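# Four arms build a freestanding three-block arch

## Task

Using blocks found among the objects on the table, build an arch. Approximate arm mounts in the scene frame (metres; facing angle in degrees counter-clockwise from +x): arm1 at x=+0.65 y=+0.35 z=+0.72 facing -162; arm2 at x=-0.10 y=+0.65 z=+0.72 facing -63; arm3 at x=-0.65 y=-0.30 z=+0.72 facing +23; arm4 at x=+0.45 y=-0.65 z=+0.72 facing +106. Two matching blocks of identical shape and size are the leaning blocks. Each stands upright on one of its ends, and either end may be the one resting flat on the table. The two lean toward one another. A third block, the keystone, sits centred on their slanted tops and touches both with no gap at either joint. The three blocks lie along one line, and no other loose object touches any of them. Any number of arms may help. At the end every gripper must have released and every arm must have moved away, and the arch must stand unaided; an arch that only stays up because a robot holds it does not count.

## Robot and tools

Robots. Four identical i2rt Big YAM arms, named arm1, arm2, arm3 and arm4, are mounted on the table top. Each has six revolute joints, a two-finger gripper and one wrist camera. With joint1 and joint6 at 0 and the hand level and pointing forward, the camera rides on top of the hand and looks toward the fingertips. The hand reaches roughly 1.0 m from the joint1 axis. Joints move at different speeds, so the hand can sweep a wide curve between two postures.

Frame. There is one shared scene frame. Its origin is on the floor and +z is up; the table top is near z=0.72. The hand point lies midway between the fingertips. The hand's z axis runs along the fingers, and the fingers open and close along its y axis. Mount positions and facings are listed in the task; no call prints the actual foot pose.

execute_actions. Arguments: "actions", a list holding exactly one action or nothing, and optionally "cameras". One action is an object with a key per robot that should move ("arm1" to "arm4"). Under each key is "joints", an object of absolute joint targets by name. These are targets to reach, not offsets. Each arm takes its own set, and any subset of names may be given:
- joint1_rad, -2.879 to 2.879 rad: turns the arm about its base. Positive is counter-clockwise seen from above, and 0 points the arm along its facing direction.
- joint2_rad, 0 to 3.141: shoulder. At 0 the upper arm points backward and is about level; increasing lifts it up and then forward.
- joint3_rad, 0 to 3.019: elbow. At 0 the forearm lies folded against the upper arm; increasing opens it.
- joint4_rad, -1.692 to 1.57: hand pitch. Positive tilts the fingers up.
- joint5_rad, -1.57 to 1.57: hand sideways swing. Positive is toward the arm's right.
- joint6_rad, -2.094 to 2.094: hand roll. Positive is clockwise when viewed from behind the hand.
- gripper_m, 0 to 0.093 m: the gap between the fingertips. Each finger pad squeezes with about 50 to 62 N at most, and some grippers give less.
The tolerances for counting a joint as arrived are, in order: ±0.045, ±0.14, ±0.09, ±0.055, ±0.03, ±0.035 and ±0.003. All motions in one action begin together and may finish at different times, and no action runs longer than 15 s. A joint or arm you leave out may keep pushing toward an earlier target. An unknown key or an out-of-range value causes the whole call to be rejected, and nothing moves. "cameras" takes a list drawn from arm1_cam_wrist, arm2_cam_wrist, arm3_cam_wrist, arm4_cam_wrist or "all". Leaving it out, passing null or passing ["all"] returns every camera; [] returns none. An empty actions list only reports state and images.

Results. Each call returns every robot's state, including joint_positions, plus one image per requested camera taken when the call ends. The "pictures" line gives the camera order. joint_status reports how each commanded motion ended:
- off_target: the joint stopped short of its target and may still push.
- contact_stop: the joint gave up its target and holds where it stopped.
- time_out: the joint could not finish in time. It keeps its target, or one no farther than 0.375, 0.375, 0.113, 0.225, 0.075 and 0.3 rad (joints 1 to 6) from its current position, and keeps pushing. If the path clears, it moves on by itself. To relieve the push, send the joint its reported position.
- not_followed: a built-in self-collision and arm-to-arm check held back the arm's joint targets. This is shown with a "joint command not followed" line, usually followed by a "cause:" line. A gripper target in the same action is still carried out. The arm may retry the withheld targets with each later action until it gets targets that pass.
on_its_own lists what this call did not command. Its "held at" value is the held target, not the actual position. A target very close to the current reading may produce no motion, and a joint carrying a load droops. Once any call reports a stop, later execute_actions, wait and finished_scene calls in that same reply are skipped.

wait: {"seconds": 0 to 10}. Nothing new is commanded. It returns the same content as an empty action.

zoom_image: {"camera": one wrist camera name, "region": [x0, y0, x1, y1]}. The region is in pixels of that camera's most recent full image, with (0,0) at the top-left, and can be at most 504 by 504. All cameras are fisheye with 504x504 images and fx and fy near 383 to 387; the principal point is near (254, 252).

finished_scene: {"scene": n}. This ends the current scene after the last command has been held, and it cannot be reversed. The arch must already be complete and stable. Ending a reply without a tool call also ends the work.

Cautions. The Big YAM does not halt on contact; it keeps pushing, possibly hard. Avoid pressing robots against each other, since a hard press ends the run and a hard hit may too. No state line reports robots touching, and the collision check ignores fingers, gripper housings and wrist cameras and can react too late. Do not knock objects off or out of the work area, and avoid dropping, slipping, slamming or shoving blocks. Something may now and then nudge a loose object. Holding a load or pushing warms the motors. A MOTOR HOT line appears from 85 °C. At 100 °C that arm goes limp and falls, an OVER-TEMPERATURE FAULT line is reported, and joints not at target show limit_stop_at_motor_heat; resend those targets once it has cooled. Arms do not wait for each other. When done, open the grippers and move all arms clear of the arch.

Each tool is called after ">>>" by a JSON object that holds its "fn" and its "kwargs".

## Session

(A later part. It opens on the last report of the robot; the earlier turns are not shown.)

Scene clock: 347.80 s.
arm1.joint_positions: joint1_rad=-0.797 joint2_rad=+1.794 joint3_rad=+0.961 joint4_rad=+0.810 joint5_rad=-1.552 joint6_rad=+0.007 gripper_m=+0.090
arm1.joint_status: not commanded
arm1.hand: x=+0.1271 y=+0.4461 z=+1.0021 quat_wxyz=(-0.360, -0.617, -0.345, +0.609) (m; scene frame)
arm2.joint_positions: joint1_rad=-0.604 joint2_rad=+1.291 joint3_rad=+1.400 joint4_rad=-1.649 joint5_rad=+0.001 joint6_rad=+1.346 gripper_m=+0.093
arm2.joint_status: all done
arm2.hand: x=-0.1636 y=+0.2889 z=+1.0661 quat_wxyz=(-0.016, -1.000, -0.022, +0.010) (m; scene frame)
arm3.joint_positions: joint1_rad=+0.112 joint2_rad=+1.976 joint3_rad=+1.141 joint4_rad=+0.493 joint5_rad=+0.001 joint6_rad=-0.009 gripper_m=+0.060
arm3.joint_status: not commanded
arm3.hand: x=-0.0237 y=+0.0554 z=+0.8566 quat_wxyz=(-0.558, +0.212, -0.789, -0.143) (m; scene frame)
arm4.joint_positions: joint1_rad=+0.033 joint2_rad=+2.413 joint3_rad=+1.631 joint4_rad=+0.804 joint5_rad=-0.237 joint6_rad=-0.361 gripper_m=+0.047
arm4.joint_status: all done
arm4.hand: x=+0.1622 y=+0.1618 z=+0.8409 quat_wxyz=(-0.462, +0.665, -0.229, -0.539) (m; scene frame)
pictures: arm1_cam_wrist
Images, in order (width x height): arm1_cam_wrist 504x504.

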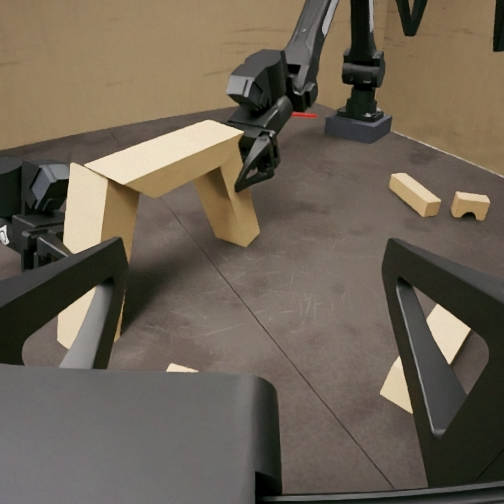

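Accept; release.

>>> {"fn": "execute_actions", "kwargs": {"actions": [{"arm4":{"joints":{"joint1_rad":0.033,"joint2_rad":2.413,"gripper_m":0.093}},"arm3":{"joints":{"gripper_m":0.093}}}], "cameras": []}}

>>> {"fn": "execute_actions", "kwargs": {"actions": [{"arm4":{"joints":{"joint1_rad":-0.01,"joint2_rad":2.25,"joint3_rad":1.35,"joint4_rad":0.92}},"arm3":{"joints":{"joint2_rad":1.75,"joint3_rad":0.8,"joint4_rad":0.6}}}], "cameras": ["arm1_cam_wrist"]}}

Scene clock: 360.60 s.
arm1.joint_positions: joint1_rad=-0.797 joint2_rad=+1.794 joint3_rad=+0.961 joint4_rad=+0.810 joint5_rad=-1.552 joint6_rad=+0.007 gripper_m=+0.090
arm1.joint_status: not commanded
arm1.hand: x=+0.1271 y=+0.4461 z=+1.0021 quat_wxyz=(-0.360, -0.617, -0.345, +0.609) (m; scene frame)
arm2.joint_positions: joint1_rad=-0.604 joint2_rad=+1.291 joint3_rad=+1.400 joint4_rad=-1.649 joint5_rad=+0.001 joint6_rad=+1.346 gripper_m=+0.093
arm2.joint_status: not commanded
arm2.hand: x=-0.1636 y=+0.2889 z=+1.0661 quat_wxyz=(-0.016, -1.000, -0.022, +0.010) (m; scene frame)
arm3.joint_positions: joint1_rad=+0.112 joint2_rad=+1.976 joint3_rad=+1.164 joint4_rad=+0.493 joint5_rad=-0.001 joint6_rad=-0.009 gripper_m=+0.093
arm3.joint_status: all done
arm3.hand: x=-0.0168 y=+0.0597 z=+0.8676 quat_wxyz=(-0.567, +0.211, -0.783, -0.146) (m; scene frame)
arm4.joint_positions: joint1_rad=+0.033 joint2_rad=+2.413 joint3_rad=+1.640 joint4_rad=+0.803 joint5_rad=-0.246 joint6_rad=-0.361 gripper_m=+0.093
arm4.joint_status: all done
arm4.hand: x=+0.1601 y=+0.1634 z=+0.8457 quat_wxyz=(-0.463, +0.664, -0.225, -0.543) (m; scene frame)
pictures: none
No camera images: the call's "cameras" was empty. Leave "cameras" out to get every camera's image.

Scene clock: 361.83 s.
arm1.joint_positions: joint1_rad=-0.797 joint2_rad=+1.794 joint3_rad=+0.961 joint4_rad=+0.810 joint5_rad=-1.552 joint6_rad=+0.007 gripper_m=+0.090
arm1.joint_status: not commanded
arm1.hand: x=+0.1271 y=+0.4461 z=+1.0021 quat_wxyz=(-0.360, -0.617, -0.345, +0.609) (m; scene frame)
arm2.joint_positions: joint1_rad=-0.604 joint2_rad=+1.291 joint3_rad=+1.400 joint4_rad=-1.649 joint5_rad=+0.001 joint6_rad=+1.346 gripper_m=+0.093
arm2.joint_status: not commanded
arm2.hand: x=-0.1636 y=+0.2889 z=+1.0661 quat_wxyz=(-0.016, -1.000, -0.022, +0.010) (m; scene frame)
arm3.joint_positions: joint1_rad=+0.112 joint2_rad=+1.736 joint3_rad=+0.802 joint4_rad=+0.590 joint5_rad=-0.001 joint6_rad=-0.009 gripper_m=+0.093
arm3.joint_status: all done
arm3.hand: x=-0.1213 y=+0.0006 z=+0.8733 quat_wxyz=(-0.557, +0.213, -0.790, -0.144) (m; scene frame)
arm4.joint_positions: joint1_rad=-0.012 joint2_rad=+2.239 joint3_rad=+1.349 joint4_rad=+0.913 joint5_rad=-0.246 joint6_rad=-0.361 gripper_m=+0.093
arm4.joint_status: all done
arm4.hand: x=+0.2140 y=+0.1049 z=+0.8682 quat_wxyz=(-0.472, +0.661, -0.241, -0.531) (m; scene frame)
pictures: arm1_cam_wrist
Images, in order (width x height): arm1_cam_wrist 504x504.

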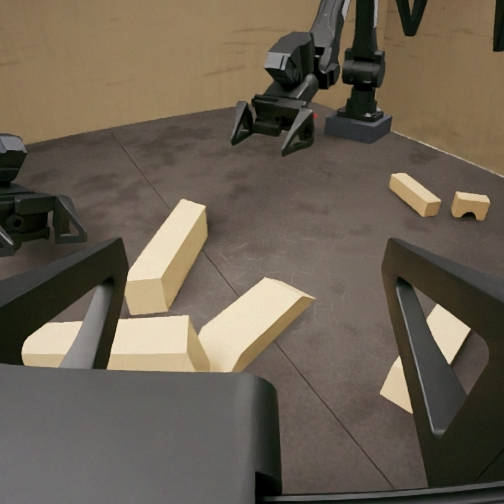

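>>> {"fn": "execute_actions", "kwargs": {"actions": [{"arm4":{"joints":{"joint1_rad":0.1,"joint2_rad":1.2,"joint3_rad":1.3,"joint4_rad":-0.8,"joint5_rad":0,"joint6_rad":0}},"arm3":{"joints":{"joint2_rad":1.2,"joint3_rad":1.3,"joint4_rad":-0.8}},"arm1":{"joints":{"joint1_rad":0.0,"joint2_rad":1.2,"joint3_rad":1.4,"joint4_rad":-1.45,"joint5_rad":0}},"arm2":{"joints":{"joint1_rad":0.0,"joint2_rad":1.0,"joint3_rad":1.3,"joint4_rad":-1.5,"joint6_rad":0}}}]}}

Scene clock: 372.50 s.
arm1.joint_positions: joint1_rad=-0.010 joint2_rad=+1.212 joint3_rad=+1.393 joint4_rad=-1.437 joint5_rad=-0.004 joint6_rad=+0.003 gripper_m=+0.090
arm1.joint_status: all done
arm1.hand: x=+0.2649 y=+0.2380 z=+1.1444 quat_wxyz=(-0.023, -0.978, -0.136, +0.156) (m; scene frame)
arm2.joint_positions: joint1_rad=-0.009 joint2_rad=+0.994 joint3_rad=+1.289 joint4_rad=-1.509 joint5_rad=+0.001 joint6_rad=+0.012 gripper_m=+0.093
arm2.joint_status: all done
arm2.hand: x=+0.0341 y=+0.3559 z=+1.1198 quat_wxyz=(-0.144, -0.542, -0.822, +0.101) (m; scene frame)
arm3.joint_positions: joint1_rad=+0.112 joint2_rad=+1.205 joint3_rad=+1.305 joint4_rad=-0.785 joint5_rad=-0.001 joint6_rad=-0.009 gripper_m=+0.093
arm3.joint_status: all done
arm3.hand: x=-0.1992 y=-0.0427 z=+1.1612 quat_wxyz=(-0.414, +0.235, -0.873, -0.107) (m; scene frame)
arm4.joint_positions: joint1_rad=+0.107 joint2_rad=+1.192 joint3_rad=+1.295 joint4_rad=-0.788 joint5_rad=-0.004 joint6_rad=-0.011 gripper_m=+0.093
arm4.joint_status: all done
arm4.hand: x=+0.2590 y=-0.1695 z=+1.1671 quat_wxyz=(-0.245, +0.751, -0.506, -0.346) (m; scene frame)
pictures: arm1_cam_wrist, arm2_cam_wrist, arm3_cam_wrist, arm4_cam_wrist
Images, in order (width x height): arm1_cam_wrist 504x504, arm2_cam_wrist 504x504, arm3_cam_wrist 504x504, arm4_cam_wrist 504x504.

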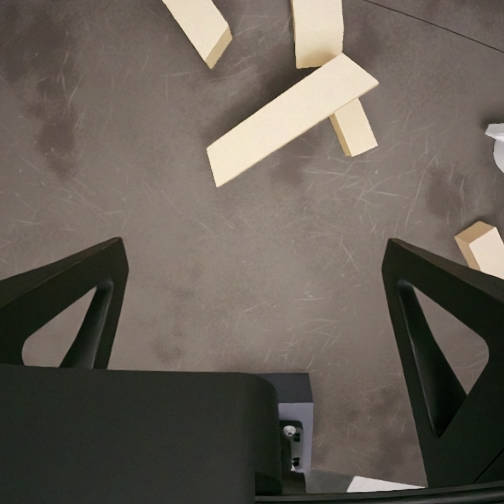

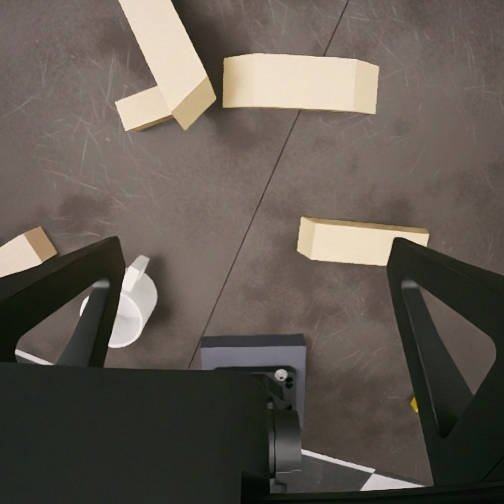

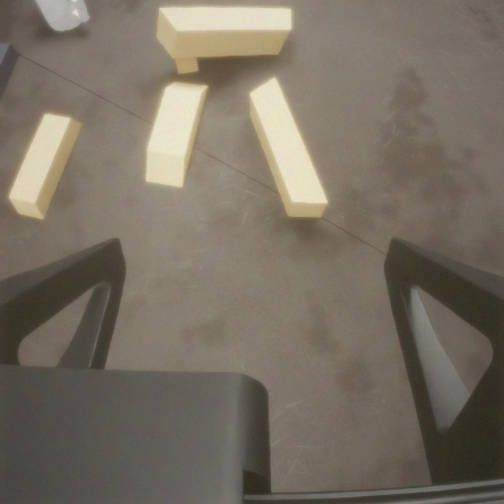

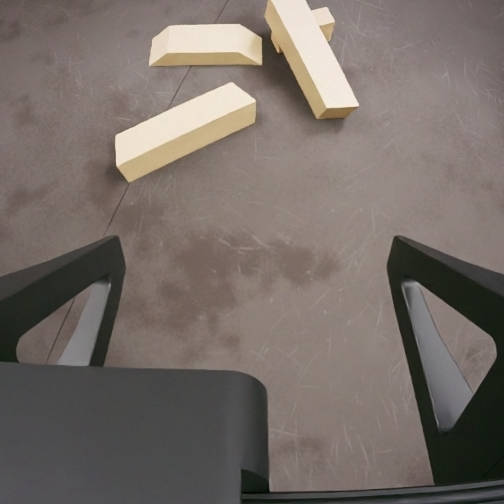

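>>> {"fn": "execute_actions", "kwargs": {"actions": [{"arm2":{"joints":{"joint1_rad":-0.15,"joint2_rad":1.5,"joint3_rad":1.1,"joint4_rad":-1.15,"joint6_rad":1.45}},"arm1":{"joints":{"joint1_rad":0.4,"joint2_rad":0.8,"joint3_rad":1.0}},"arm4":{"joints":{"joint1_rad":0.22,"joint2_rad":2.2,"joint3_rad":2.15,"joint4_rad":-1.48,"joint6_rad":1.1}}}], "cameras": ["arm2_cam_wrist","arm4_cam_wrist"]}}

Scene clock: 403.17 s.
arm1.joint_positions: joint1_rad=+0.391 joint2_rad=+0.790 joint3_rad=+1.009 joint4_rad=-1.443 joint5_rad=-0.002 joint6_rad=+0.003 gripper_m=+0.090
arm1.joint_status: all done
arm1.hand: x=+0.4509 y=+0.1862 z=+1.0991 quat_wxyz=(-0.057, -0.929, -0.327, +0.164) (m; scene frame)
arm2.joint_positions: joint1_rad=-0.147 joint2_rad=+1.517 joint3_rad=+1.091 joint4_rad=-1.158 joint5_rad=+0.001 joint6_rad=+1.438 gripper_m=+0.093
arm2.joint_status: all done
arm2.hand: x=+0.0132 y=+0.2539 z=+0.8634 quat_wxyz=(+0.007, -0.979, -0.203, +0.007) (m; scene frame)
arm3.joint_positions: joint1_rad=+0.112 joint2_rad=+1.205 joint3_rad=+1.305 joint4_rad=-0.785 joint5_rad=-0.001 joint6_rad=-0.009 gripper_m=+0.093
arm3.joint_status: not commanded
arm3.hand: x=-0.1992 y=-0.0427 z=+1.1612 quat_wxyz=(-0.414, +0.235, -0.873, -0.107) (m; scene frame)
arm4.joint_positions: joint1_rad=+0.225 joint2_rad=+2.194 joint3_rad=+2.108 joint4_rad=-1.471 joint5_rad=-0.001 joint6_rad=+1.089 gripper_m=+0.093
arm4.joint_status: all done
arm4.hand: x=+0.1303 y=-0.0481 z=+0.8935 quat_wxyz=(-0.005, +0.465, -0.885, -0.002) (m; scene frame)
pictures: arm2_cam_wrist, arm4_cam_wrist
Images, in order (width x height): arm2_cam_wrist 504x504, arm4_cam_wrist 504x504.

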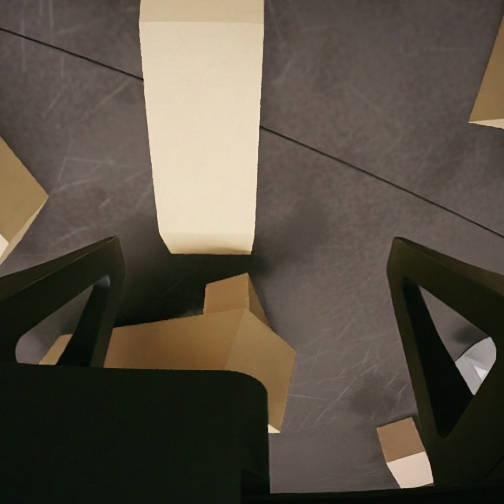

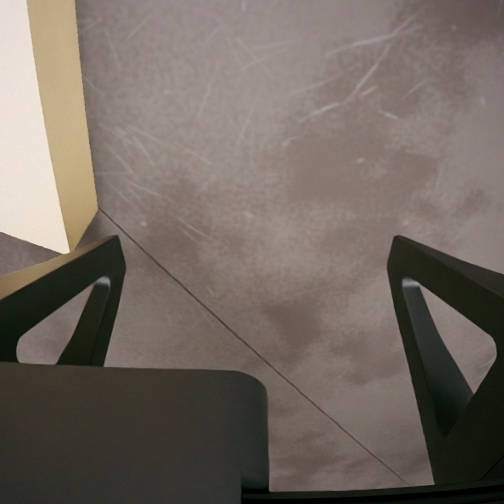

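>>> {"fn": "execute_actions", "kwargs": {"actions": [{"arm2":{"joints":{"joint1_rad":-0.235,"joint2_rad":1.68,"joint3_rad":1.1,"joint4_rad":-0.97,"joint6_rad":1.38}},"arm4":{"joints":{"joint2_rad":1.3,"joint3_rad":1.3,"joint4_rad":-1.3}}}], "cameras": ["arm2_cam_wrist"]}}

>>> {"fn": "execute_actions", "kwargs": {"actions": [{"arm2":{"joints":{"joint2_rad":1.8,"joint3_rad":1.05,"joint4_rad":-0.8}}}], "cameras": ["arm2_cam_wrist"]}}

Scene clock: 416.00 s.
arm1.joint_positions: joint1_rad=+0.391 joint2_rad=+0.790 joint3_rad=+1.009 joint4_rad=-1.443 joint5_rad=-0.002 joint6_rad=+0.003 gripper_m=+0.090
arm1.joint_status: not commanded
arm1.hand: x=+0.4509 y=+0.1862 z=+1.0991 quat_wxyz=(-0.057, -0.929, -0.327, +0.164) (m; scene frame)
arm2.joint_positions: joint1_rad=-0.236 joint2_rad=+1.698 joint3_rad=+1.091 joint4_rad=-0.978 joint5_rad=+0.001 joint6_rad=+1.392 gripper_m=+0.093
arm2.joint_status: all done
arm2.hand: x=-0.0171 y=+0.2125 z=+0.7890 quat_wxyz=(+0.008, -0.983, -0.182, +0.007) (m; scene frame)
arm3.joint_positions: joint1_rad=+0.112 joint2_rad=+1.205 joint3_rad=+1.305 joint4_rad=-0.785 joint5_rad=-0.001 joint6_rad=-0.009 gripper_m=+0.093
arm3.joint_status: not commanded
arm3.hand: x=-0.1992 y=-0.0427 z=+1.1612 quat_wxyz=(-0.414, +0.235, -0.873, -0.107) (m; scene frame)
arm4.joint_positions: joint1_rad=+0.225 joint2_rad=+1.290 joint3_rad=+1.301 joint4_rad=-1.306 joint5_rad=-0.001 joint6_rad=+1.090 gripper_m=+0.093
arm4.joint_status: all done
arm4.hand: x=+0.2450 y=-0.2695 z=+1.0575 quat_wxyz=(-0.005, +0.461, -0.877, -0.132) (m; scene frame)
pictures: arm2_cam_wrist
Images, in order (width x height): arm2_cam_wrist 504x504.

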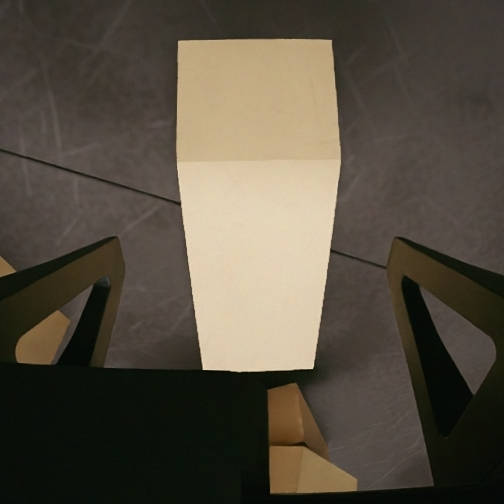

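Scene clock: 416.97 s.
arm1.joint_positions: joint1_rad=+0.391 joint2_rad=+0.790 joint3_rad=+1.009 joint4_rad=-1.443 joint5_rad=-0.002 joint6_rad=+0.003 gripper_m=+0.090
arm1.joint_status: not commanded
arm1.hand: x=+0.4509 y=+0.1862 z=+1.0991 quat_wxyz=(-0.057, -0.929, -0.327, +0.164) (m; scene frame)
arm2.joint_positions: joint1_rad=-0.236 joint2_rad=+1.800 joint3_rad=+1.050 joint4_rad=-0.809 joint5_rad=+0.000 joint6_rad=+1.391 gripper_m=+0.093
arm2.joint_status: all done
arm2.hand: x=-0.0160 y=+0.2035 z=+0.7329 quat_wxyz=(-0.006, -0.983, -0.182, +0.007) (m; scene frame)
arm3.joint_positions: joint1_rad=+0.112 joint2_rad=+1.205 joint3_rad=+1.305 joint4_rad=-0.785 joint5_rad=-0.001 joint6_rad=-0.009 gripper_m=+0.093
arm3.joint_status: not commanded
arm3.hand: x=-0.1992 y=-0.0427 z=+1.1612 quat_wxyz=(-0.414, +0.235, -0.873, -0.107) (m; scene frame)
arm4.joint_positions: joint1_rad=+0.225 joint2_rad=+1.290 joint3_rad=+1.301 joint4_rad=-1.306 joint5_rad=-0.001 joint6_rad=+1.090 gripper_m=+0.093
arm4.joint_status: not commanded
arm4.hand: x=+0.2450 y=-0.2695 z=+1.0575 quat_wxyz=(-0.005, +0.461, -0.877, -0.132) (m; scene frame)
pictures: arm2_cam_wrist
Images, in order (width x height): arm2_cam_wrist 504x504.

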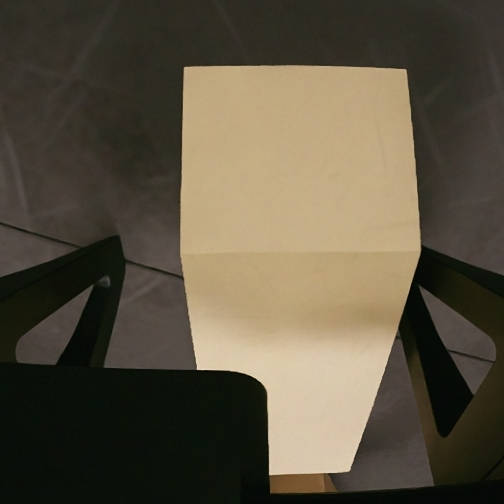

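>>> {"fn": "execute_actions", "kwargs": {"actions": [{"arm2":{"joints":{"gripper_m":0.03}}}], "cameras": []}}

>>> {"fn": "execute_actions", "kwargs": {"actions": [{"arm2":{"joints":{"joint2_rad":1.4,"joint3_rad":1.1,"joint4_rad":-1.25}}}], "cameras": []}}

>>> {"fn": "execute_actions", "kwargs": {"actions": [{"arm2":{"joints":{"joint1_rad":-0.1,"joint2_rad":1.6,"joint3_rad":0.8,"joint4_rad":0.84,"joint6_rad":1.57}},"arm4":{"joints":{"joint1_rad":0.2,"joint2_rad":1.4,"joint3_rad":0.6,"joint4_rad":0.84,"joint6_rad":1.57}}}], "cameras": ["arm4_cam_wrist","arm3_cam_wrist"]}}

Scene clock: 429.03 s.
arm1.joint_positions: joint1_rad=+0.391 joint2_rad=+0.790 joint3_rad=+1.009 joint4_rad=-1.443 joint5_rad=-0.002 joint6_rad=+0.003 gripper_m=+0.090
arm1.joint_status: not commanded
arm1.hand: x=+0.4509 y=+0.1862 z=+1.0991 quat_wxyz=(-0.057, -0.929, -0.327, +0.164) (m; scene frame)
arm2.joint_positions: joint1_rad=-0.236 joint2_rad=+1.800 joint3_rad=+1.049 joint4_rad=-0.807 joint5_rad=+0.001 joint6_rad=+1.388 gripper_m=+0.060
arm2.joint_status: gripper_m off_target (ended at +0.060, target +0.030)
arm2.hand: x=-0.0161 y=+0.2037 z=+0.7326 quat_wxyz=(-0.006, -0.983, -0.184, +0.007) (m; scene frame)
arm3.joint_positions: joint1_rad=+0.112 joint2_rad=+1.205 joint3_rad=+1.305 joint4_rad=-0.785 joint5_rad=-0.001 joint6_rad=-0.009 gripper_m=+0.093
arm3.joint_status: not commanded
arm3.hand: x=-0.1992 y=-0.0427 z=+1.1612 quat_wxyz=(-0.414, +0.235, -0.873, -0.107) (m; scene frame)
arm4.joint_positions: joint1_rad=+0.225 joint2_rad=+1.290 joint3_rad=+1.301 joint4_rad=-1.306 joint5_rad=-0.001 joint6_rad=+1.090 gripper_m=+0.093
arm4.joint_status: not commanded
arm4.hand: x=+0.2450 y=-0.2695 z=+1.0575 quat_wxyz=(-0.005, +0.461, -0.877, -0.132) (m; scene frame)
pictures: none
No camera images: the call's "cameras" was empty. Leave "cameras" out to get every camera's image.

Scene clock: 430.33 s.
arm1.joint_positions: joint1_rad=+0.391 joint2_rad=+0.790 joint3_rad=+1.009 joint4_rad=-1.443 joint5_rad=-0.002 joint6_rad=+0.003 gripper_m=+0.090
arm1.joint_status: not commanded
arm1.hand: x=+0.4509 y=+0.1862 z=+1.0991 quat_wxyz=(-0.057, -0.929, -0.327, +0.164) (m; scene frame)
arm2.joint_positions: joint1_rad=-0.236 joint2_rad=+1.399 joint3_rad=+1.059 joint4_rad=-1.242 joint5_rad=+0.003 joint6_rad=+1.388 gripper_m=+0.060
arm2.joint_status: all done
arm2.hand: x=-0.0282 y=+0.2773 z=+0.8975 quat_wxyz=(+0.006, -0.983, -0.184, +0.008) (m; scene frame)
arm3.joint_positions: joint1_rad=+0.112 joint2_rad=+1.205 joint3_rad=+1.305 joint4_rad=-0.785 joint5_rad=-0.001 joint6_rad=-0.009 gripper_m=+0.093
arm3.joint_status: not commanded
arm3.hand: x=-0.1992 y=-0.0427 z=+1.1612 quat_wxyz=(-0.414, +0.235, -0.873, -0.107) (m; scene frame)
arm4.joint_positions: joint1_rad=+0.225 joint2_rad=+1.290 joint3_rad=+1.301 joint4_rad=-1.306 joint5_rad=-0.001 joint6_rad=+1.090 gripper_m=+0.093
arm4.joint_status: not commanded
arm4.hand: x=+0.2450 y=-0.2695 z=+1.0575 quat_wxyz=(-0.005, +0.461, -0.877, -0.132) (m; scene frame)
pictures: none
No camera images: the call's "cameras" was empty. Leave "cameras" out to get every camera's image.

Scene clock: 432.40 s.
arm1.joint_positions: joint1_rad=+0.391 joint2_rad=+0.790 joint3_rad=+1.009 joint4_rad=-1.443 joint5_rad=-0.002 joint6_rad=+0.003 gripper_m=+0.090
arm1.joint_status: not commanded
arm1.hand: x=+0.4509 y=+0.1862 z=+1.0991 quat_wxyz=(-0.057, -0.929, -0.327, +0.164) (m; scene frame)
arm2.joint_positions: joint1_rad=-0.097 joint2_rad=+1.612 joint3_rad=+0.777 joint4_rad=+0.807 joint5_rad=+0.004 joint6_rad=+1.551 gripper_m=+0.060
arm2.joint_status: all done
arm2.hand: x=+0.0957 y=+0.0762 z=+0.9697 quat_wxyz=(-0.689, -0.707, -0.126, -0.100) (m; scene frame)
arm3.joint_positions: joint1_rad=+0.112 joint2_rad=+1.205 joint3_rad=+1.305 joint4_rad=-0.785 joint5_rad=-0.001 joint6_rad=-0.009 gripper_m=+0.093
arm3.joint_status: not commanded
arm3.hand: x=-0.1992 y=-0.0427 z=+1.1612 quat_wxyz=(-0.414, +0.235, -0.873, -0.107) (m; scene frame)
arm4.joint_positions: joint1_rad=+0.209 joint2_rad=+1.403 joint3_rad=+0.595 joint4_rad=+0.822 joint5_rad=-0.001 joint6_rad=+1.559 gripper_m=+0.093
arm4.joint_status: all done
arm4.hand: x=+0.2046 y=-0.1731 z=+1.0183 quat_wxyz=(+0.157, +0.172, -0.684, -0.691) (m; scene frame)
pictures: arm3_cam_wrist, arm4_cam_wrist
Images, in order (width x height): arm3_cam_wrist 504x504, arm4_cam_wrist 504x504.

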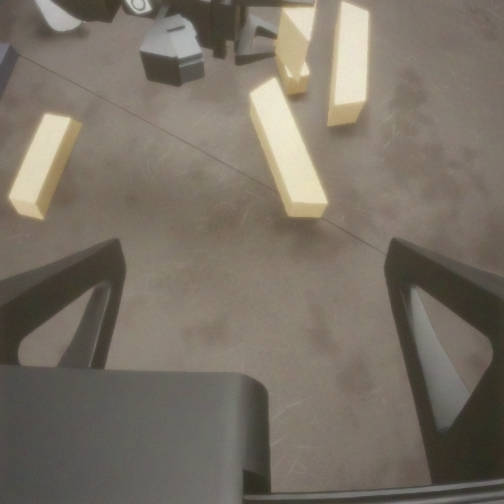

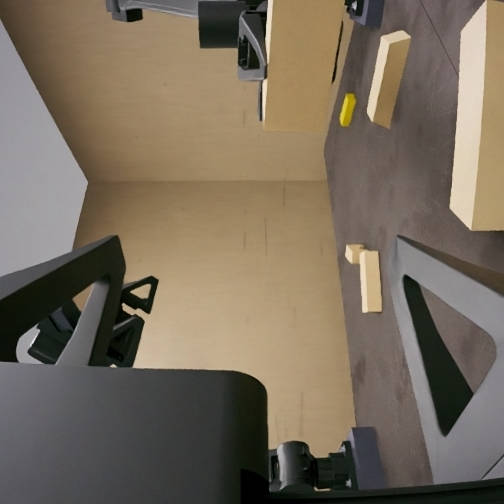

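>>> {"fn": "execute_actions", "kwargs": {"actions": [{"arm4":{"joints":{"joint1_rad":0.105,"joint2_rad":1.88,"joint3_rad":1.15,"joint4_rad":0.76}}}], "cameras": ["arm4_cam_wrist"]}}

Scene clock: 440.87 s.
arm1.joint_positions: joint1_rad=+0.391 joint2_rad=+0.790 joint3_rad=+1.009 joint4_rad=-1.443 joint5_rad=-0.002 joint6_rad=+0.003 gripper_m=+0.090
arm1.joint_status: not commanded
arm1.hand: x=+0.4509 y=+0.1862 z=+1.0991 quat_wxyz=(-0.057, -0.929, -0.327, +0.164) (m; scene frame)
arm2.joint_positions: joint1_rad=-0.097 joint2_rad=+1.612 joint3_rad=+0.777 joint4_rad=+0.807 joint5_rad=+0.004 joint6_rad=+1.551 gripper_m=+0.060
arm2.joint_status: not commanded
arm2.hand: x=+0.0957 y=+0.0762 z=+0.9697 quat_wxyz=(-0.689, -0.707, -0.126, -0.100) (m; scene frame)
arm3.joint_positions: joint1_rad=+0.112 joint2_rad=+1.205 joint3_rad=+1.305 joint4_rad=-0.785 joint5_rad=-0.001 joint6_rad=-0.009 gripper_m=+0.093
arm3.joint_status: not commanded
arm3.hand: x=-0.1992 y=-0.0427 z=+1.1612 quat_wxyz=(-0.414, +0.235, -0.873, -0.107) (m; scene frame)
arm4.joint_positions: joint1_rad=+0.103 joint2_rad=+1.873 joint3_rad=+1.112 joint4_rad=+0.769 joint5_rad=-0.001 joint6_rad=+1.560 gripper_m=+0.093
arm4.joint_status: all done
arm4.hand: x=+0.1908 y=+0.0240 z=+0.9848 quat_wxyz=(+0.120, +0.136, -0.694, -0.697) (m; scene frame)
pictures: arm4_cam_wrist
Images, in order (width x height): arm4_cam_wrist 504x504.

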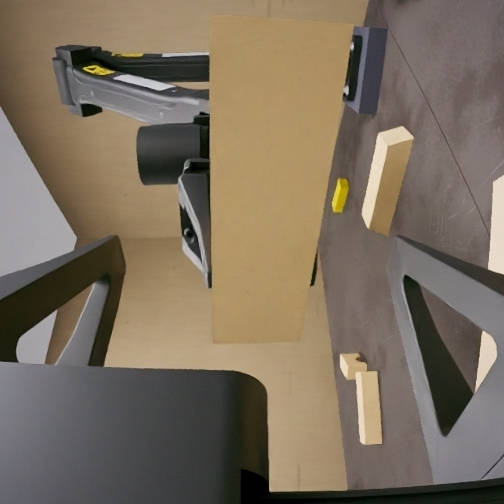

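>>> {"fn": "execute_actions", "kwargs": {"actions": [{"arm4":{"joints":{"joint1_rad":0.08,"joint2_rad":2.06,"joint3_rad":1.44,"joint4_rad":0.66}}}], "cameras": ["arm4_cam_wrist","arm1_cam_wrist"]}}

Scene clock: 447.40 s.
arm1.joint_positions: joint1_rad=+0.391 joint2_rad=+0.790 joint3_rad=+1.009 joint4_rad=-1.443 joint5_rad=-0.002 joint6_rad=+0.003 gripper_m=+0.090
arm1.joint_status: not commanded
arm1.hand: x=+0.4509 y=+0.1862 z=+1.0991 quat_wxyz=(-0.057, -0.929, -0.327, +0.164) (m; scene frame)
arm2.joint_positions: joint1_rad=-0.097 joint2_rad=+1.612 joint3_rad=+0.772 joint4_rad=+0.819 joint5_rad=-0.008 joint6_rad=+1.557 gripper_m=+0.060
arm2.joint_status: not commanded
arm2.hand: x=+0.0972 y=+0.0782 z=+0.9700 quat_wxyz=(-0.690, -0.704, -0.128, -0.107) (m; scene frame)
arm3.joint_positions: joint1_rad=+0.112 joint2_rad=+1.205 joint3_rad=+1.305 joint4_rad=-0.785 joint5_rad=-0.001 joint6_rad=-0.009 gripper_m=+0.093
arm3.joint_status: not commanded
arm3.hand: x=-0.1992 y=-0.0427 z=+1.1612 quat_wxyz=(-0.414, +0.235, -0.873, -0.107) (m; scene frame)
arm4.joint_positions: joint1_rad=+0.085 joint2_rad=+2.050 joint3_rad=+1.362 joint4_rad=+0.671 joint5_rad=+0.000 joint6_rad=+1.562 gripper_m=+0.093
arm4.joint_status: all done
arm4.hand: x=+0.1776 y=+0.0996 z=+0.9624 quat_wxyz=(+0.113, +0.131, -0.704, -0.689) (m; scene frame)
pictures: arm1_cam_wrist, arm4_cam_wrist
Images, in order (width x height): arm1_cam_wrist 504x504, arm4_cam_wrist 504x504.

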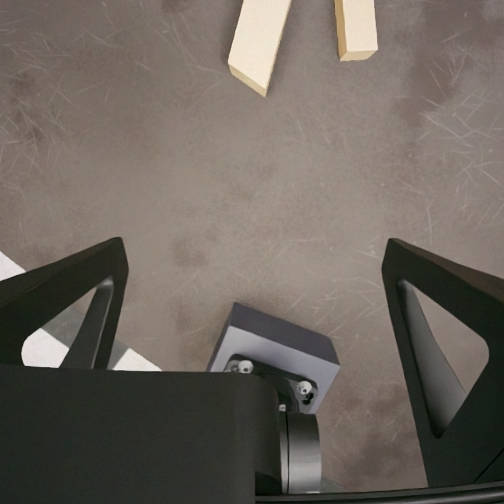

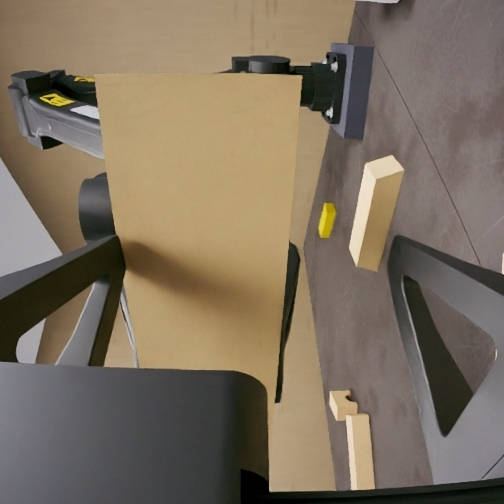

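>>> {"fn": "execute_actions", "kwargs": {"actions": [{"arm4":{"joints":{"joint2_rad":1.95,"joint3_rad":1.32,"joint4_rad":0.67}}}], "cameras": []}}

>>> {"fn": "execute_actions", "kwargs": {"actions": [{"arm4":{"joints":{"joint2_rad":2.06,"joint3_rad":1.52,"joint4_rad":0.6}}}], "cameras": ["arm4_cam_wrist"]}}

Scene clock: 454.67 s.
arm1.joint_positions: joint1_rad=+0.391 joint2_rad=+0.790 joint3_rad=+1.009 joint4_rad=-1.443 joint5_rad=-0.002 joint6_rad=+0.003 gripper_m=+0.090
arm1.joint_status: not commanded
arm1.hand: x=+0.4509 y=+0.1862 z=+1.0991 quat_wxyz=(-0.057, -0.929, -0.327, +0.164) (m; scene frame)
arm2.joint_positions: joint1_rad=-0.097 joint2_rad=+1.612 joint3_rad=+0.772 joint4_rad=+0.823 joint5_rad=-0.004 joint6_rad=+1.562 gripper_m=+0.060
arm2.joint_status: not commanded
arm2.hand: x=+0.0965 y=+0.0779 z=+0.9710 quat_wxyz=(-0.692, -0.703, -0.124, -0.107) (m; scene frame)
arm3.joint_positions: joint1_rad=+0.112 joint2_rad=+1.205 joint3_rad=+1.305 joint4_rad=-0.785 joint5_rad=-0.001 joint6_rad=-0.009 gripper_m=+0.093
arm3.joint_status: not commanded
arm3.hand: x=-0.1992 y=-0.0427 z=+1.1612 quat_wxyz=(-0.414, +0.235, -0.873, -0.107) (m; scene frame)
arm4.joint_positions: joint1_rad=+0.085 joint2_rad=+1.928 joint3_rad=+1.323 joint4_rad=+0.670 joint5_rad=+0.000 joint6_rad=+1.562 gripper_m=+0.093
arm4.joint_status: all done
arm4.hand: x=+0.1833 y=+0.0810 z=+1.0341 quat_wxyz=(+0.117, +0.126, -0.675, -0.717) (m; scene frame)
pictures: none
No camera images: the call's "cameras" was empty. Leave "cameras" out to get every camera's image.

Scene clock: 455.67 s.
arm1.joint_positions: joint1_rad=+0.391 joint2_rad=+0.790 joint3_rad=+1.009 joint4_rad=-1.443 joint5_rad=-0.002 joint6_rad=+0.003 gripper_m=+0.090
arm1.joint_status: not commanded
arm1.hand: x=+0.4509 y=+0.1862 z=+1.0991 quat_wxyz=(-0.057, -0.929, -0.327, +0.164) (m; scene frame)
arm2.joint_positions: joint1_rad=-0.097 joint2_rad=+1.612 joint3_rad=+0.772 joint4_rad=+0.823 joint5_rad=-0.002 joint6_rad=+1.565 gripper_m=+0.060
arm2.joint_status: not commanded
arm2.hand: x=+0.0962 y=+0.0779 z=+0.9710 quat_wxyz=(-0.691, -0.704, -0.123, -0.107) (m; scene frame)
arm3.joint_positions: joint1_rad=+0.112 joint2_rad=+1.205 joint3_rad=+1.305 joint4_rad=-0.785 joint5_rad=-0.001 joint6_rad=-0.009 gripper_m=+0.093
arm3.joint_status: not commanded
arm3.hand: x=-0.1992 y=-0.0427 z=+1.1612 quat_wxyz=(-0.414, +0.235, -0.873, -0.107) (m; scene frame)
arm4.joint_positions: joint1_rad=+0.085 joint2_rad=+2.062 joint3_rad=+1.473 joint4_rad=+0.606 joint5_rad=+0.000 joint6_rad=+1.562 gripper_m=+0.093
arm4.joint_status: all done
arm4.hand: x=+0.1682 y=+0.1244 z=+0.9981 quat_wxyz=(+0.115, +0.129, -0.692, -0.701) (m; scene frame)
pictures: arm4_cam_wrist
Images, in order (width x height): arm4_cam_wrist 504x504.

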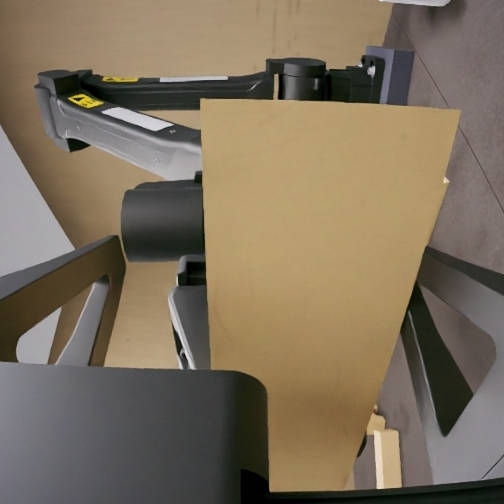

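>>> {"fn": "execute_actions", "kwargs": {"actions": [{"arm4":{"joints":{"joint2_rad":2.09,"joint4_rad":0.62}}}], "cameras": ["arm4_cam_wrist"]}}

>>> {"fn": "execute_actions", "kwargs": {"actions": [{"arm4":{"joints":{"gripper_m":0.03}}}], "cameras": ["arm4_cam_wrist"]}}

Scene clock: 461.83 s.
arm1.joint_positions: joint1_rad=+0.391 joint2_rad=+0.790 joint3_rad=+1.009 joint4_rad=-1.443 joint5_rad=-0.002 joint6_rad=+0.003 gripper_m=+0.090
arm1.joint_status: not commanded
arm1.hand: x=+0.4509 y=+0.1862 z=+1.0991 quat_wxyz=(-0.057, -0.929, -0.327, +0.164) (m; scene frame)
arm2.joint_positions: joint1_rad=-0.097 joint2_rad=+1.612 joint3_rad=+0.772 joint4_rad=+0.823 joint5_rad=-0.002 joint6_rad=+1.565 gripper_m=+0.060
arm2.joint_status: not commanded
arm2.hand: x=+0.0962 y=+0.0779 z=+0.9710 quat_wxyz=(-0.691, -0.704, -0.123, -0.107) (m; scene frame)
arm3.joint_positions: joint1_rad=+0.112 joint2_rad=+1.205 joint3_rad=+1.305 joint4_rad=-0.785 joint5_rad=-0.001 joint6_rad=-0.009 gripper_m=+0.093
arm3.joint_status: not commanded
arm3.hand: x=-0.1992 y=-0.0427 z=+1.1612 quat_wxyz=(-0.414, +0.235, -0.873, -0.107) (m; scene frame)
arm4.joint_positions: joint1_rad=+0.085 joint2_rad=+2.064 joint3_rad=+1.473 joint4_rad=+0.606 joint5_rad=+0.000 joint6_rad=+1.562 gripper_m=+0.093
arm4.joint_status: all done
arm4.hand: x=+0.1681 y=+0.1247 z=+0.9960 quat_wxyz=(+0.114, +0.129, -0.693, -0.700) (m; scene frame)
pictures: arm4_cam_wrist
Images, in order (width x height): arm4_cam_wrist 504x504.

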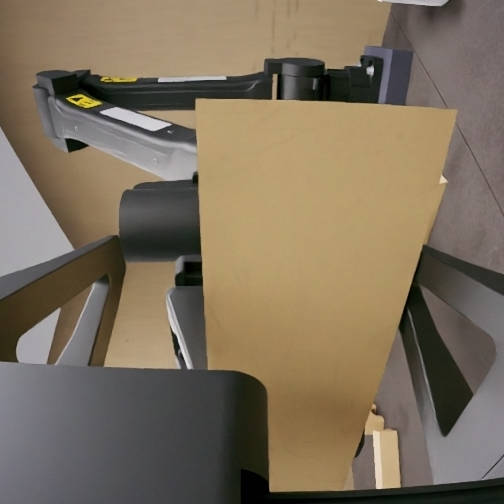

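Scene clock: 462.60 s.
arm1.joint_positions: joint1_rad=+0.391 joint2_rad=+0.790 joint3_rad=+1.009 joint4_rad=-1.443 joint5_rad=-0.002 joint6_rad=+0.003 gripper_m=+0.090
arm1.joint_status: not commanded
arm1.hand: x=+0.4509 y=+0.1862 z=+1.0991 quat_wxyz=(-0.057, -0.929, -0.327, +0.164) (m; scene frame)
arm2.joint_positions: joint1_rad=-0.097 joint2_rad=+1.612 joint3_rad=+0.772 joint4_rad=+0.829 joint5_rad=-0.001 joint6_rad=+1.575 gripper_m=+0.060
arm2.joint_status: not commanded
arm2.hand: x=+0.0961 y=+0.0778 z=+0.9727 quat_wxyz=(-0.693, -0.702, -0.118, -0.111) (m; scene frame)
arm3.joint_positions: joint1_rad=+0.112 joint2_rad=+1.205 joint3_rad=+1.305 joint4_rad=-0.785 joint5_rad=-0.001 joint6_rad=-0.009 gripper_m=+0.093
arm3.joint_status: not commanded
arm3.hand: x=-0.1992 y=-0.0427 z=+1.1612 quat_wxyz=(-0.414, +0.235, -0.873, -0.107) (m; scene frame)
arm4.joint_positions: joint1_rad=+0.085 joint2_rad=+2.080 joint3_rad=+1.474 joint4_rad=+0.612 joint5_rad=+0.001 joint6_rad=+1.564 gripper_m=+0.060
arm4.joint_status: gripper_m off_target (ended at +0.060, target +0.030)
arm4.hand: x=+0.1679 y=+0.1261 z=+0.9849 quat_wxyz=(+0.114, +0.128, -0.697, -0.696) (m; scene frame)
pictures: arm4_cam_wrist
Images, in order (width x height): arm4_cam_wrist 504x504.

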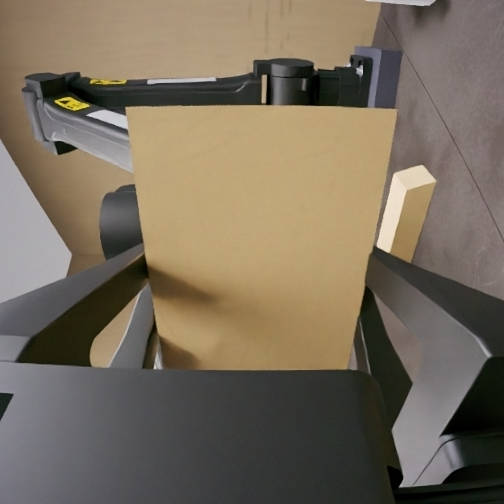

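>>> {"fn": "execute_actions", "kwargs": {"actions": [{"arm2":{"joints":{"gripper_m":0.093}}}], "cameras": []}}

>>> {"fn": "execute_actions", "kwargs": {"actions": [{"arm4":{"joints":{"joint2_rad":1.85,"joint3_rad":1.12,"joint4_rad":0.76}},"arm2":{"joints":{"joint2_rad":1.4,"joint3_rad":0.5,"joint4_rad":0.95}}}], "cameras": []}}

>>> {"fn": "execute_actions", "kwargs": {"actions": [{"arm4":{"joints":{"joint1_rad":-0.25,"joint2_rad":2.0,"joint3_rad":1.68,"joint4_rad":-1.23}},"arm2":{"joints":{"joint1_rad":-0.2,"joint2_rad":1.9,"joint3_rad":1.7,"joint4_rad":-1.35,"joint6_rad":0.85}}}], "cameras": ["arm2_cam_wrist"]}}

>>> {"fn": "execute_actions", "kwargs": {"actions": [{"arm4":{"joints":{"joint2_rad":2.1,"joint3_rad":1.66,"joint4_rad":-1.11}}}], "cameras": ["arm1_cam_wrist"]}}

Scene clock: 474.60 s.
arm1.joint_positions: joint1_rad=+0.391 joint2_rad=+0.790 joint3_rad=+1.009 joint4_rad=-1.443 joint5_rad=-0.002 joint6_rad=+0.003 gripper_m=+0.090
arm1.joint_status: not commanded
arm1.hand: x=+0.4509 y=+0.1862 z=+1.0991 quat_wxyz=(-0.057, -0.929, -0.327, +0.164) (m; scene frame)
arm2.joint_positions: joint1_rad=-0.097 joint2_rad=+1.612 joint3_rad=+0.772 joint4_rad=+0.829 joint5_rad=-0.001 joint6_rad=+1.575 gripper_m=+0.093
arm2.joint_status: all done
arm2.hand: x=+0.0961 y=+0.0778 z=+0.9727 quat_wxyz=(-0.693, -0.702, -0.118, -0.111) (m; scene frame)
arm3.joint_positions: joint1_rad=+0.112 joint2_rad=+1.205 joint3_rad=+1.305 joint4_rad=-0.785 joint5_rad=-0.001 joint6_rad=-0.009 gripper_m=+0.093
arm3.joint_status: not commanded
arm3.hand: x=-0.1992 y=-0.0427 z=+1.1612 quat_wxyz=(-0.414, +0.235, -0.873, -0.107) (m; scene frame)
arm4.joint_positions: joint1_rad=+0.085 joint2_rad=+2.084 joint3_rad=+1.474 joint4_rad=+0.612 joint5_rad=+0.001 joint6_rad=+1.564 gripper_m=+0.060
arm4.joint_status: not commanded
arm4.hand: x=+0.1679 y=+0.1264 z=+0.9818 quat_wxyz=(+0.114, +0.128, -0.698, -0.695) (m; scene frame)
pictures: none
No camera images: the call's "cameras" was empty. Leave "cameras" out to get every camera's image.

Scene clock: 475.90 s.
arm1.joint_positions: joint1_rad=+0.391 joint2_rad=+0.790 joint3_rad=+1.009 joint4_rad=-1.443 joint5_rad=-0.002 joint6_rad=+0.003 gripper_m=+0.090
arm1.joint_status: not commanded
arm1.hand: x=+0.4509 y=+0.1862 z=+1.0991 quat_wxyz=(-0.057, -0.929, -0.327, +0.164) (m; scene frame)
arm2.joint_positions: joint1_rad=-0.097 joint2_rad=+1.396 joint3_rad=+0.496 joint4_rad=+0.937 joint5_rad=-0.001 joint6_rad=+1.575 gripper_m=+0.093
arm2.joint_status: all done
arm2.hand: x=+0.0642 y=+0.1726 z=+0.9793 quat_wxyz=(-0.710, -0.685, -0.116, -0.114) (m; scene frame)
arm3.joint_positions: joint1_rad=+0.112 joint2_rad=+1.205 joint3_rad=+1.305 joint4_rad=-0.785 joint5_rad=-0.001 joint6_rad=-0.009 gripper_m=+0.093
arm3.joint_status: not commanded
arm3.hand: x=-0.1992 y=-0.0427 z=+1.1612 quat_wxyz=(-0.414, +0.235, -0.873, -0.107) (m; scene frame)
arm4.joint_positions: joint1_rad=+0.085 joint2_rad=+1.858 joint3_rad=+1.106 joint4_rad=+0.739 joint5_rad=+0.001 joint6_rad=+1.564 gripper_m=+0.060
arm4.joint_status: all done
arm4.hand: x=+0.2040 y=+0.0259 z=+0.9844 quat_wxyz=(+0.113, +0.129, -0.703, -0.690) (m; scene frame)
pictures: none
No camera images: the call's "cameras" was empty. Leave "cameras" out to get every camera's image.

Scene clock: 478.07 s.
arm1.joint_positions: joint1_rad=+0.391 joint2_rad=+0.790 joint3_rad=+1.009 joint4_rad=-1.443 joint5_rad=-0.002 joint6_rad=+0.003 gripper_m=+0.090
arm1.joint_status: not commanded
arm1.hand: x=+0.4509 y=+0.1862 z=+1.0991 quat_wxyz=(-0.057, -0.929, -0.327, +0.164) (m; scene frame)
arm2.joint_positions: joint1_rad=-0.198 joint2_rad=+1.915 joint3_rad=+1.652 joint4_rad=-1.342 joint5_rad=-0.001 joint6_rad=+0.862 gripper_m=+0.093
arm2.joint_status: all done
arm2.hand: x=+0.0289 y=+0.0926 z=+0.8737 quat_wxyz=(+0.019, -0.893, -0.450, +0.001) (m; scene frame)
arm3.joint_positions: joint1_rad=+0.112 joint2_rad=+1.205 joint3_rad=+1.305 joint4_rad=-0.785 joint5_rad=-0.001 joint6_rad=-0.009 gripper_m=+0.093
arm3.joint_status: not commanded
arm3.hand: x=-0.1992 y=-0.0427 z=+1.1612 quat_wxyz=(-0.414, +0.235, -0.873, -0.107) (m; scene frame)
arm4.joint_positions: joint1_rad=-0.243 joint2_rad=+2.005 joint3_rad=+1.647 joint4_rad=-1.219 joint5_rad=+0.003 joint6_rad=+1.564 gripper_m=+0.060
arm4.joint_status: all done
arm4.hand: x=+0.4397 y=-0.0530 z=+0.8441 quat_wxyz=(-0.009, +0.012, -1.000, +0.006) (m; scene frame)
pictures: arm2_cam_wrist
Images, in order (width x height): arm2_cam_wrist 504x504.

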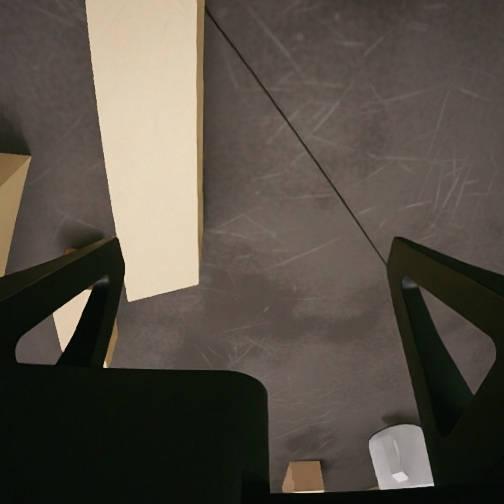

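Scene clock: 479.03 s.
arm1.joint_positions: joint1_rad=+0.391 joint2_rad=+0.790 joint3_rad=+1.009 joint4_rad=-1.443 joint5_rad=-0.002 joint6_rad=+0.003 gripper_m=+0.090
arm1.joint_status: not commanded
arm1.hand: x=+0.4509 y=+0.1862 z=+1.0991 quat_wxyz=(-0.057, -0.929, -0.327, +0.164) (m; scene frame)
arm2.joint_positions: joint1_rad=-0.198 joint2_rad=+1.915 joint3_rad=+1.652 joint4_rad=-1.342 joint5_rad=-0.001 joint6_rad=+0.862 gripper_m=+0.093
arm2.joint_status: not commanded
arm2.hand: x=+0.0289 y=+0.0926 z=+0.8737 quat_wxyz=(+0.019, -0.893, -0.450, +0.001) (m; scene frame)
arm3.joint_positions: joint1_rad=+0.112 joint2_rad=+1.205 joint3_rad=+1.305 joint4_rad=-0.785 joint5_rad=-0.001 joint6_rad=-0.009 gripper_m=+0.093
arm3.joint_status: not commanded
arm3.hand: x=-0.1992 y=-0.0427 z=+1.1612 quat_wxyz=(-0.414, +0.235, -0.873, -0.107) (m; scene frame)
arm4.joint_positions: joint1_rad=-0.243 joint2_rad=+2.115 joint3_rad=+1.647 joint4_rad=-1.120 joint5_rad=+0.003 joint6_rad=+1.564 gripper_m=+0.060
arm4.joint_status: all done
arm4.hand: x=+0.4404 y=-0.0395 z=+0.7793 quat_wxyz=(-0.009, +0.012, -1.000, +0.011) (m; scene frame)
pictures: arm1_cam_wrist
Images, in order (width x height): arm1_cam_wrist 504x504.

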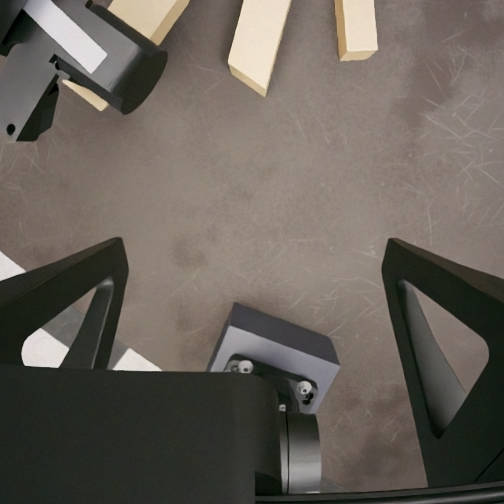

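>>> {"fn": "execute_actions", "kwargs": {"actions": [{"arm4":{"joints":{"joint2_rad":2.15,"joint4_rad":-1.07}},"arm2":{"joints":{"joint1_rad":-0.165,"joint2_rad":2.08,"joint3_rad":1.8,"joint4_rad":-1.25,"joint6_rad":0.82}}}], "cameras": ["arm2_cam_wrist"]}}

>>> {"fn": "execute_actions", "kwargs": {"actions": [{"arm4":{"joints":{"gripper_m":0.093}}}], "cameras": []}}

>>> {"fn": "execute_actions", "kwargs": {"actions": [{"arm4":{"joints":{"joint2_rad":1.7,"joint3_rad":1.5,"joint4_rad":-1.35}}}], "cameras": []}}

Scene clock: 492.43 s.
arm1.joint_positions: joint1_rad=+0.391 joint2_rad=+0.790 joint3_rad=+1.009 joint4_rad=-1.443 joint5_rad=-0.002 joint6_rad=+0.003 gripper_m=+0.090
arm1.joint_status: not commanded
arm1.hand: x=+0.4509 y=+0.1862 z=+1.0991 quat_wxyz=(-0.057, -0.929, -0.327, +0.164) (m; scene frame)
arm2.joint_positions: joint1_rad=-0.173 joint2_rad=+2.097 joint3_rad=+1.770 joint4_rad=-1.255 joint5_rad=-0.001 joint6_rad=+0.831 gripper_m=+0.093
arm2.joint_status: all done
arm2.hand: x=+0.0558 y=+0.0420 z=+0.8098 quat_wxyz=(+0.008, -0.880, -0.475, +0.004) (m; scene frame)
arm3.joint_positions: joint1_rad=+0.112 joint2_rad=+1.205 joint3_rad=+1.305 joint4_rad=-0.785 joint5_rad=-0.001 joint6_rad=-0.009 gripper_m=+0.093
arm3.joint_status: not commanded
arm3.hand: x=-0.1992 y=-0.0427 z=+1.1612 quat_wxyz=(-0.414, +0.235, -0.873, -0.107) (m; scene frame)
arm4.joint_positions: joint1_rad=-0.243 joint2_rad=+2.147 joint3_rad=+1.647 joint4_rad=-1.080 joint5_rad=+0.003 joint6_rad=+1.564 gripper_m=+0.060
arm4.joint_status: all done
arm4.hand: x=+0.4406 y=-0.0342 z=+0.7604 quat_wxyz=(-0.009, +0.012, -1.000, +0.007) (m; scene frame)
pictures: arm2_cam_wrist
Images, in order (width x height): arm2_cam_wrist 504x504.

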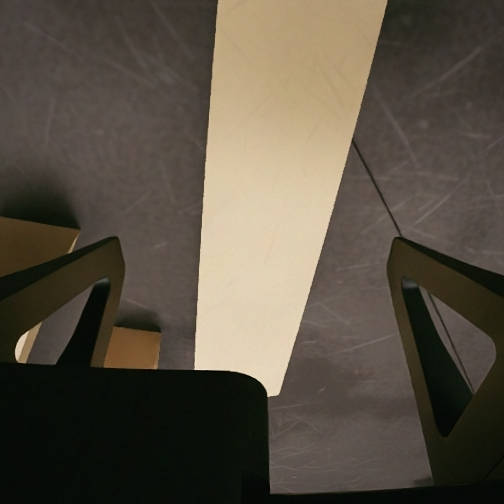

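Scene clock: 493.07 s.
arm1.joint_positions: joint1_rad=+0.391 joint2_rad=+0.790 joint3_rad=+1.009 joint4_rad=-1.443 joint5_rad=-0.002 joint6_rad=+0.003 gripper_m=+0.090
arm1.joint_status: not commanded
arm1.hand: x=+0.4509 y=+0.1862 z=+1.0991 quat_wxyz=(-0.057, -0.929, -0.327, +0.164) (m; scene frame)
arm2.joint_positions: joint1_rad=-0.173 joint2_rad=+2.097 joint3_rad=+1.770 joint4_rad=-1.255 joint5_rad=-0.001 joint6_rad=+0.831 gripper_m=+0.093
arm2.joint_status: not commanded
arm2.hand: x=+0.0558 y=+0.0420 z=+0.8098 quat_wxyz=(+0.008, -0.880, -0.475, +0.004) (m; scene frame)
arm3.joint_positions: joint1_rad=+0.112 joint2_rad=+1.205 joint3_rad=+1.305 joint4_rad=-0.785 joint5_rad=-0.001 joint6_rad=-0.009 gripper_m=+0.093
arm3.joint_status: not commanded
arm3.hand: x=-0.1992 y=-0.0427 z=+1.1612 quat_wxyz=(-0.414, +0.235, -0.873, -0.107) (m; scene frame)
arm4.joint_positions: joint1_rad=-0.243 joint2_rad=+2.146 joint3_rad=+1.647 joint4_rad=-1.080 joint5_rad=+0.003 joint6_rad=+1.564 gripper_m=+0.093
arm4.joint_status: all done
arm4.hand: x=+0.4406 y=-0.0342 z=+0.7606 quat_wxyz=(-0.009, +0.012, -1.000, +0.007) (m; scene frame)
pictures: none
No camera images: the call's "cameras" was empty. Leave "cameras" out to get every camera's image.

Scene clock: 494.50 s.
arm1.joint_positions: joint1_rad=+0.391 joint2_rad=+0.790 joint3_rad=+1.009 joint4_rad=-1.443 joint5_rad=-0.002 joint6_rad=+0.003 gripper_m=+0.090
arm1.joint_status: not commanded
arm1.hand: x=+0.4509 y=+0.1862 z=+1.0991 quat_wxyz=(-0.057, -0.929, -0.327, +0.164) (m; scene frame)
arm2.joint_positions: joint1_rad=-0.173 joint2_rad=+2.097 joint3_rad=+1.770 joint4_rad=-1.255 joint5_rad=-0.001 joint6_rad=+0.831 gripper_m=+0.093
arm2.joint_status: not commanded
arm2.hand: x=+0.0558 y=+0.0420 z=+0.8098 quat_wxyz=(+0.008, -0.880, -0.475, +0.004) (m; scene frame)
arm3.joint_positions: joint1_rad=+0.112 joint2_rad=+1.205 joint3_rad=+1.305 joint4_rad=-0.785 joint5_rad=-0.001 joint6_rad=-0.009 gripper_m=+0.093
arm3.joint_status: not commanded
arm3.hand: x=-0.1992 y=-0.0427 z=+1.1612 quat_wxyz=(-0.414, +0.235, -0.873, -0.107) (m; scene frame)
arm4.joint_positions: joint1_rad=-0.243 joint2_rad=+1.692 joint3_rad=+1.488 joint4_rad=-1.341 joint5_rad=+0.003 joint6_rad=+1.565 gripper_m=+0.093
arm4.joint_status: all done
arm4.hand: x=+0.4395 y=-0.1358 z=+0.9538 quat_wxyz=(-0.009, +0.012, -1.000, -0.011) (m; scene frame)
pictures: none
No camera images: the call's "cameras" was empty. Leave "cameras" out to get every camera's image.


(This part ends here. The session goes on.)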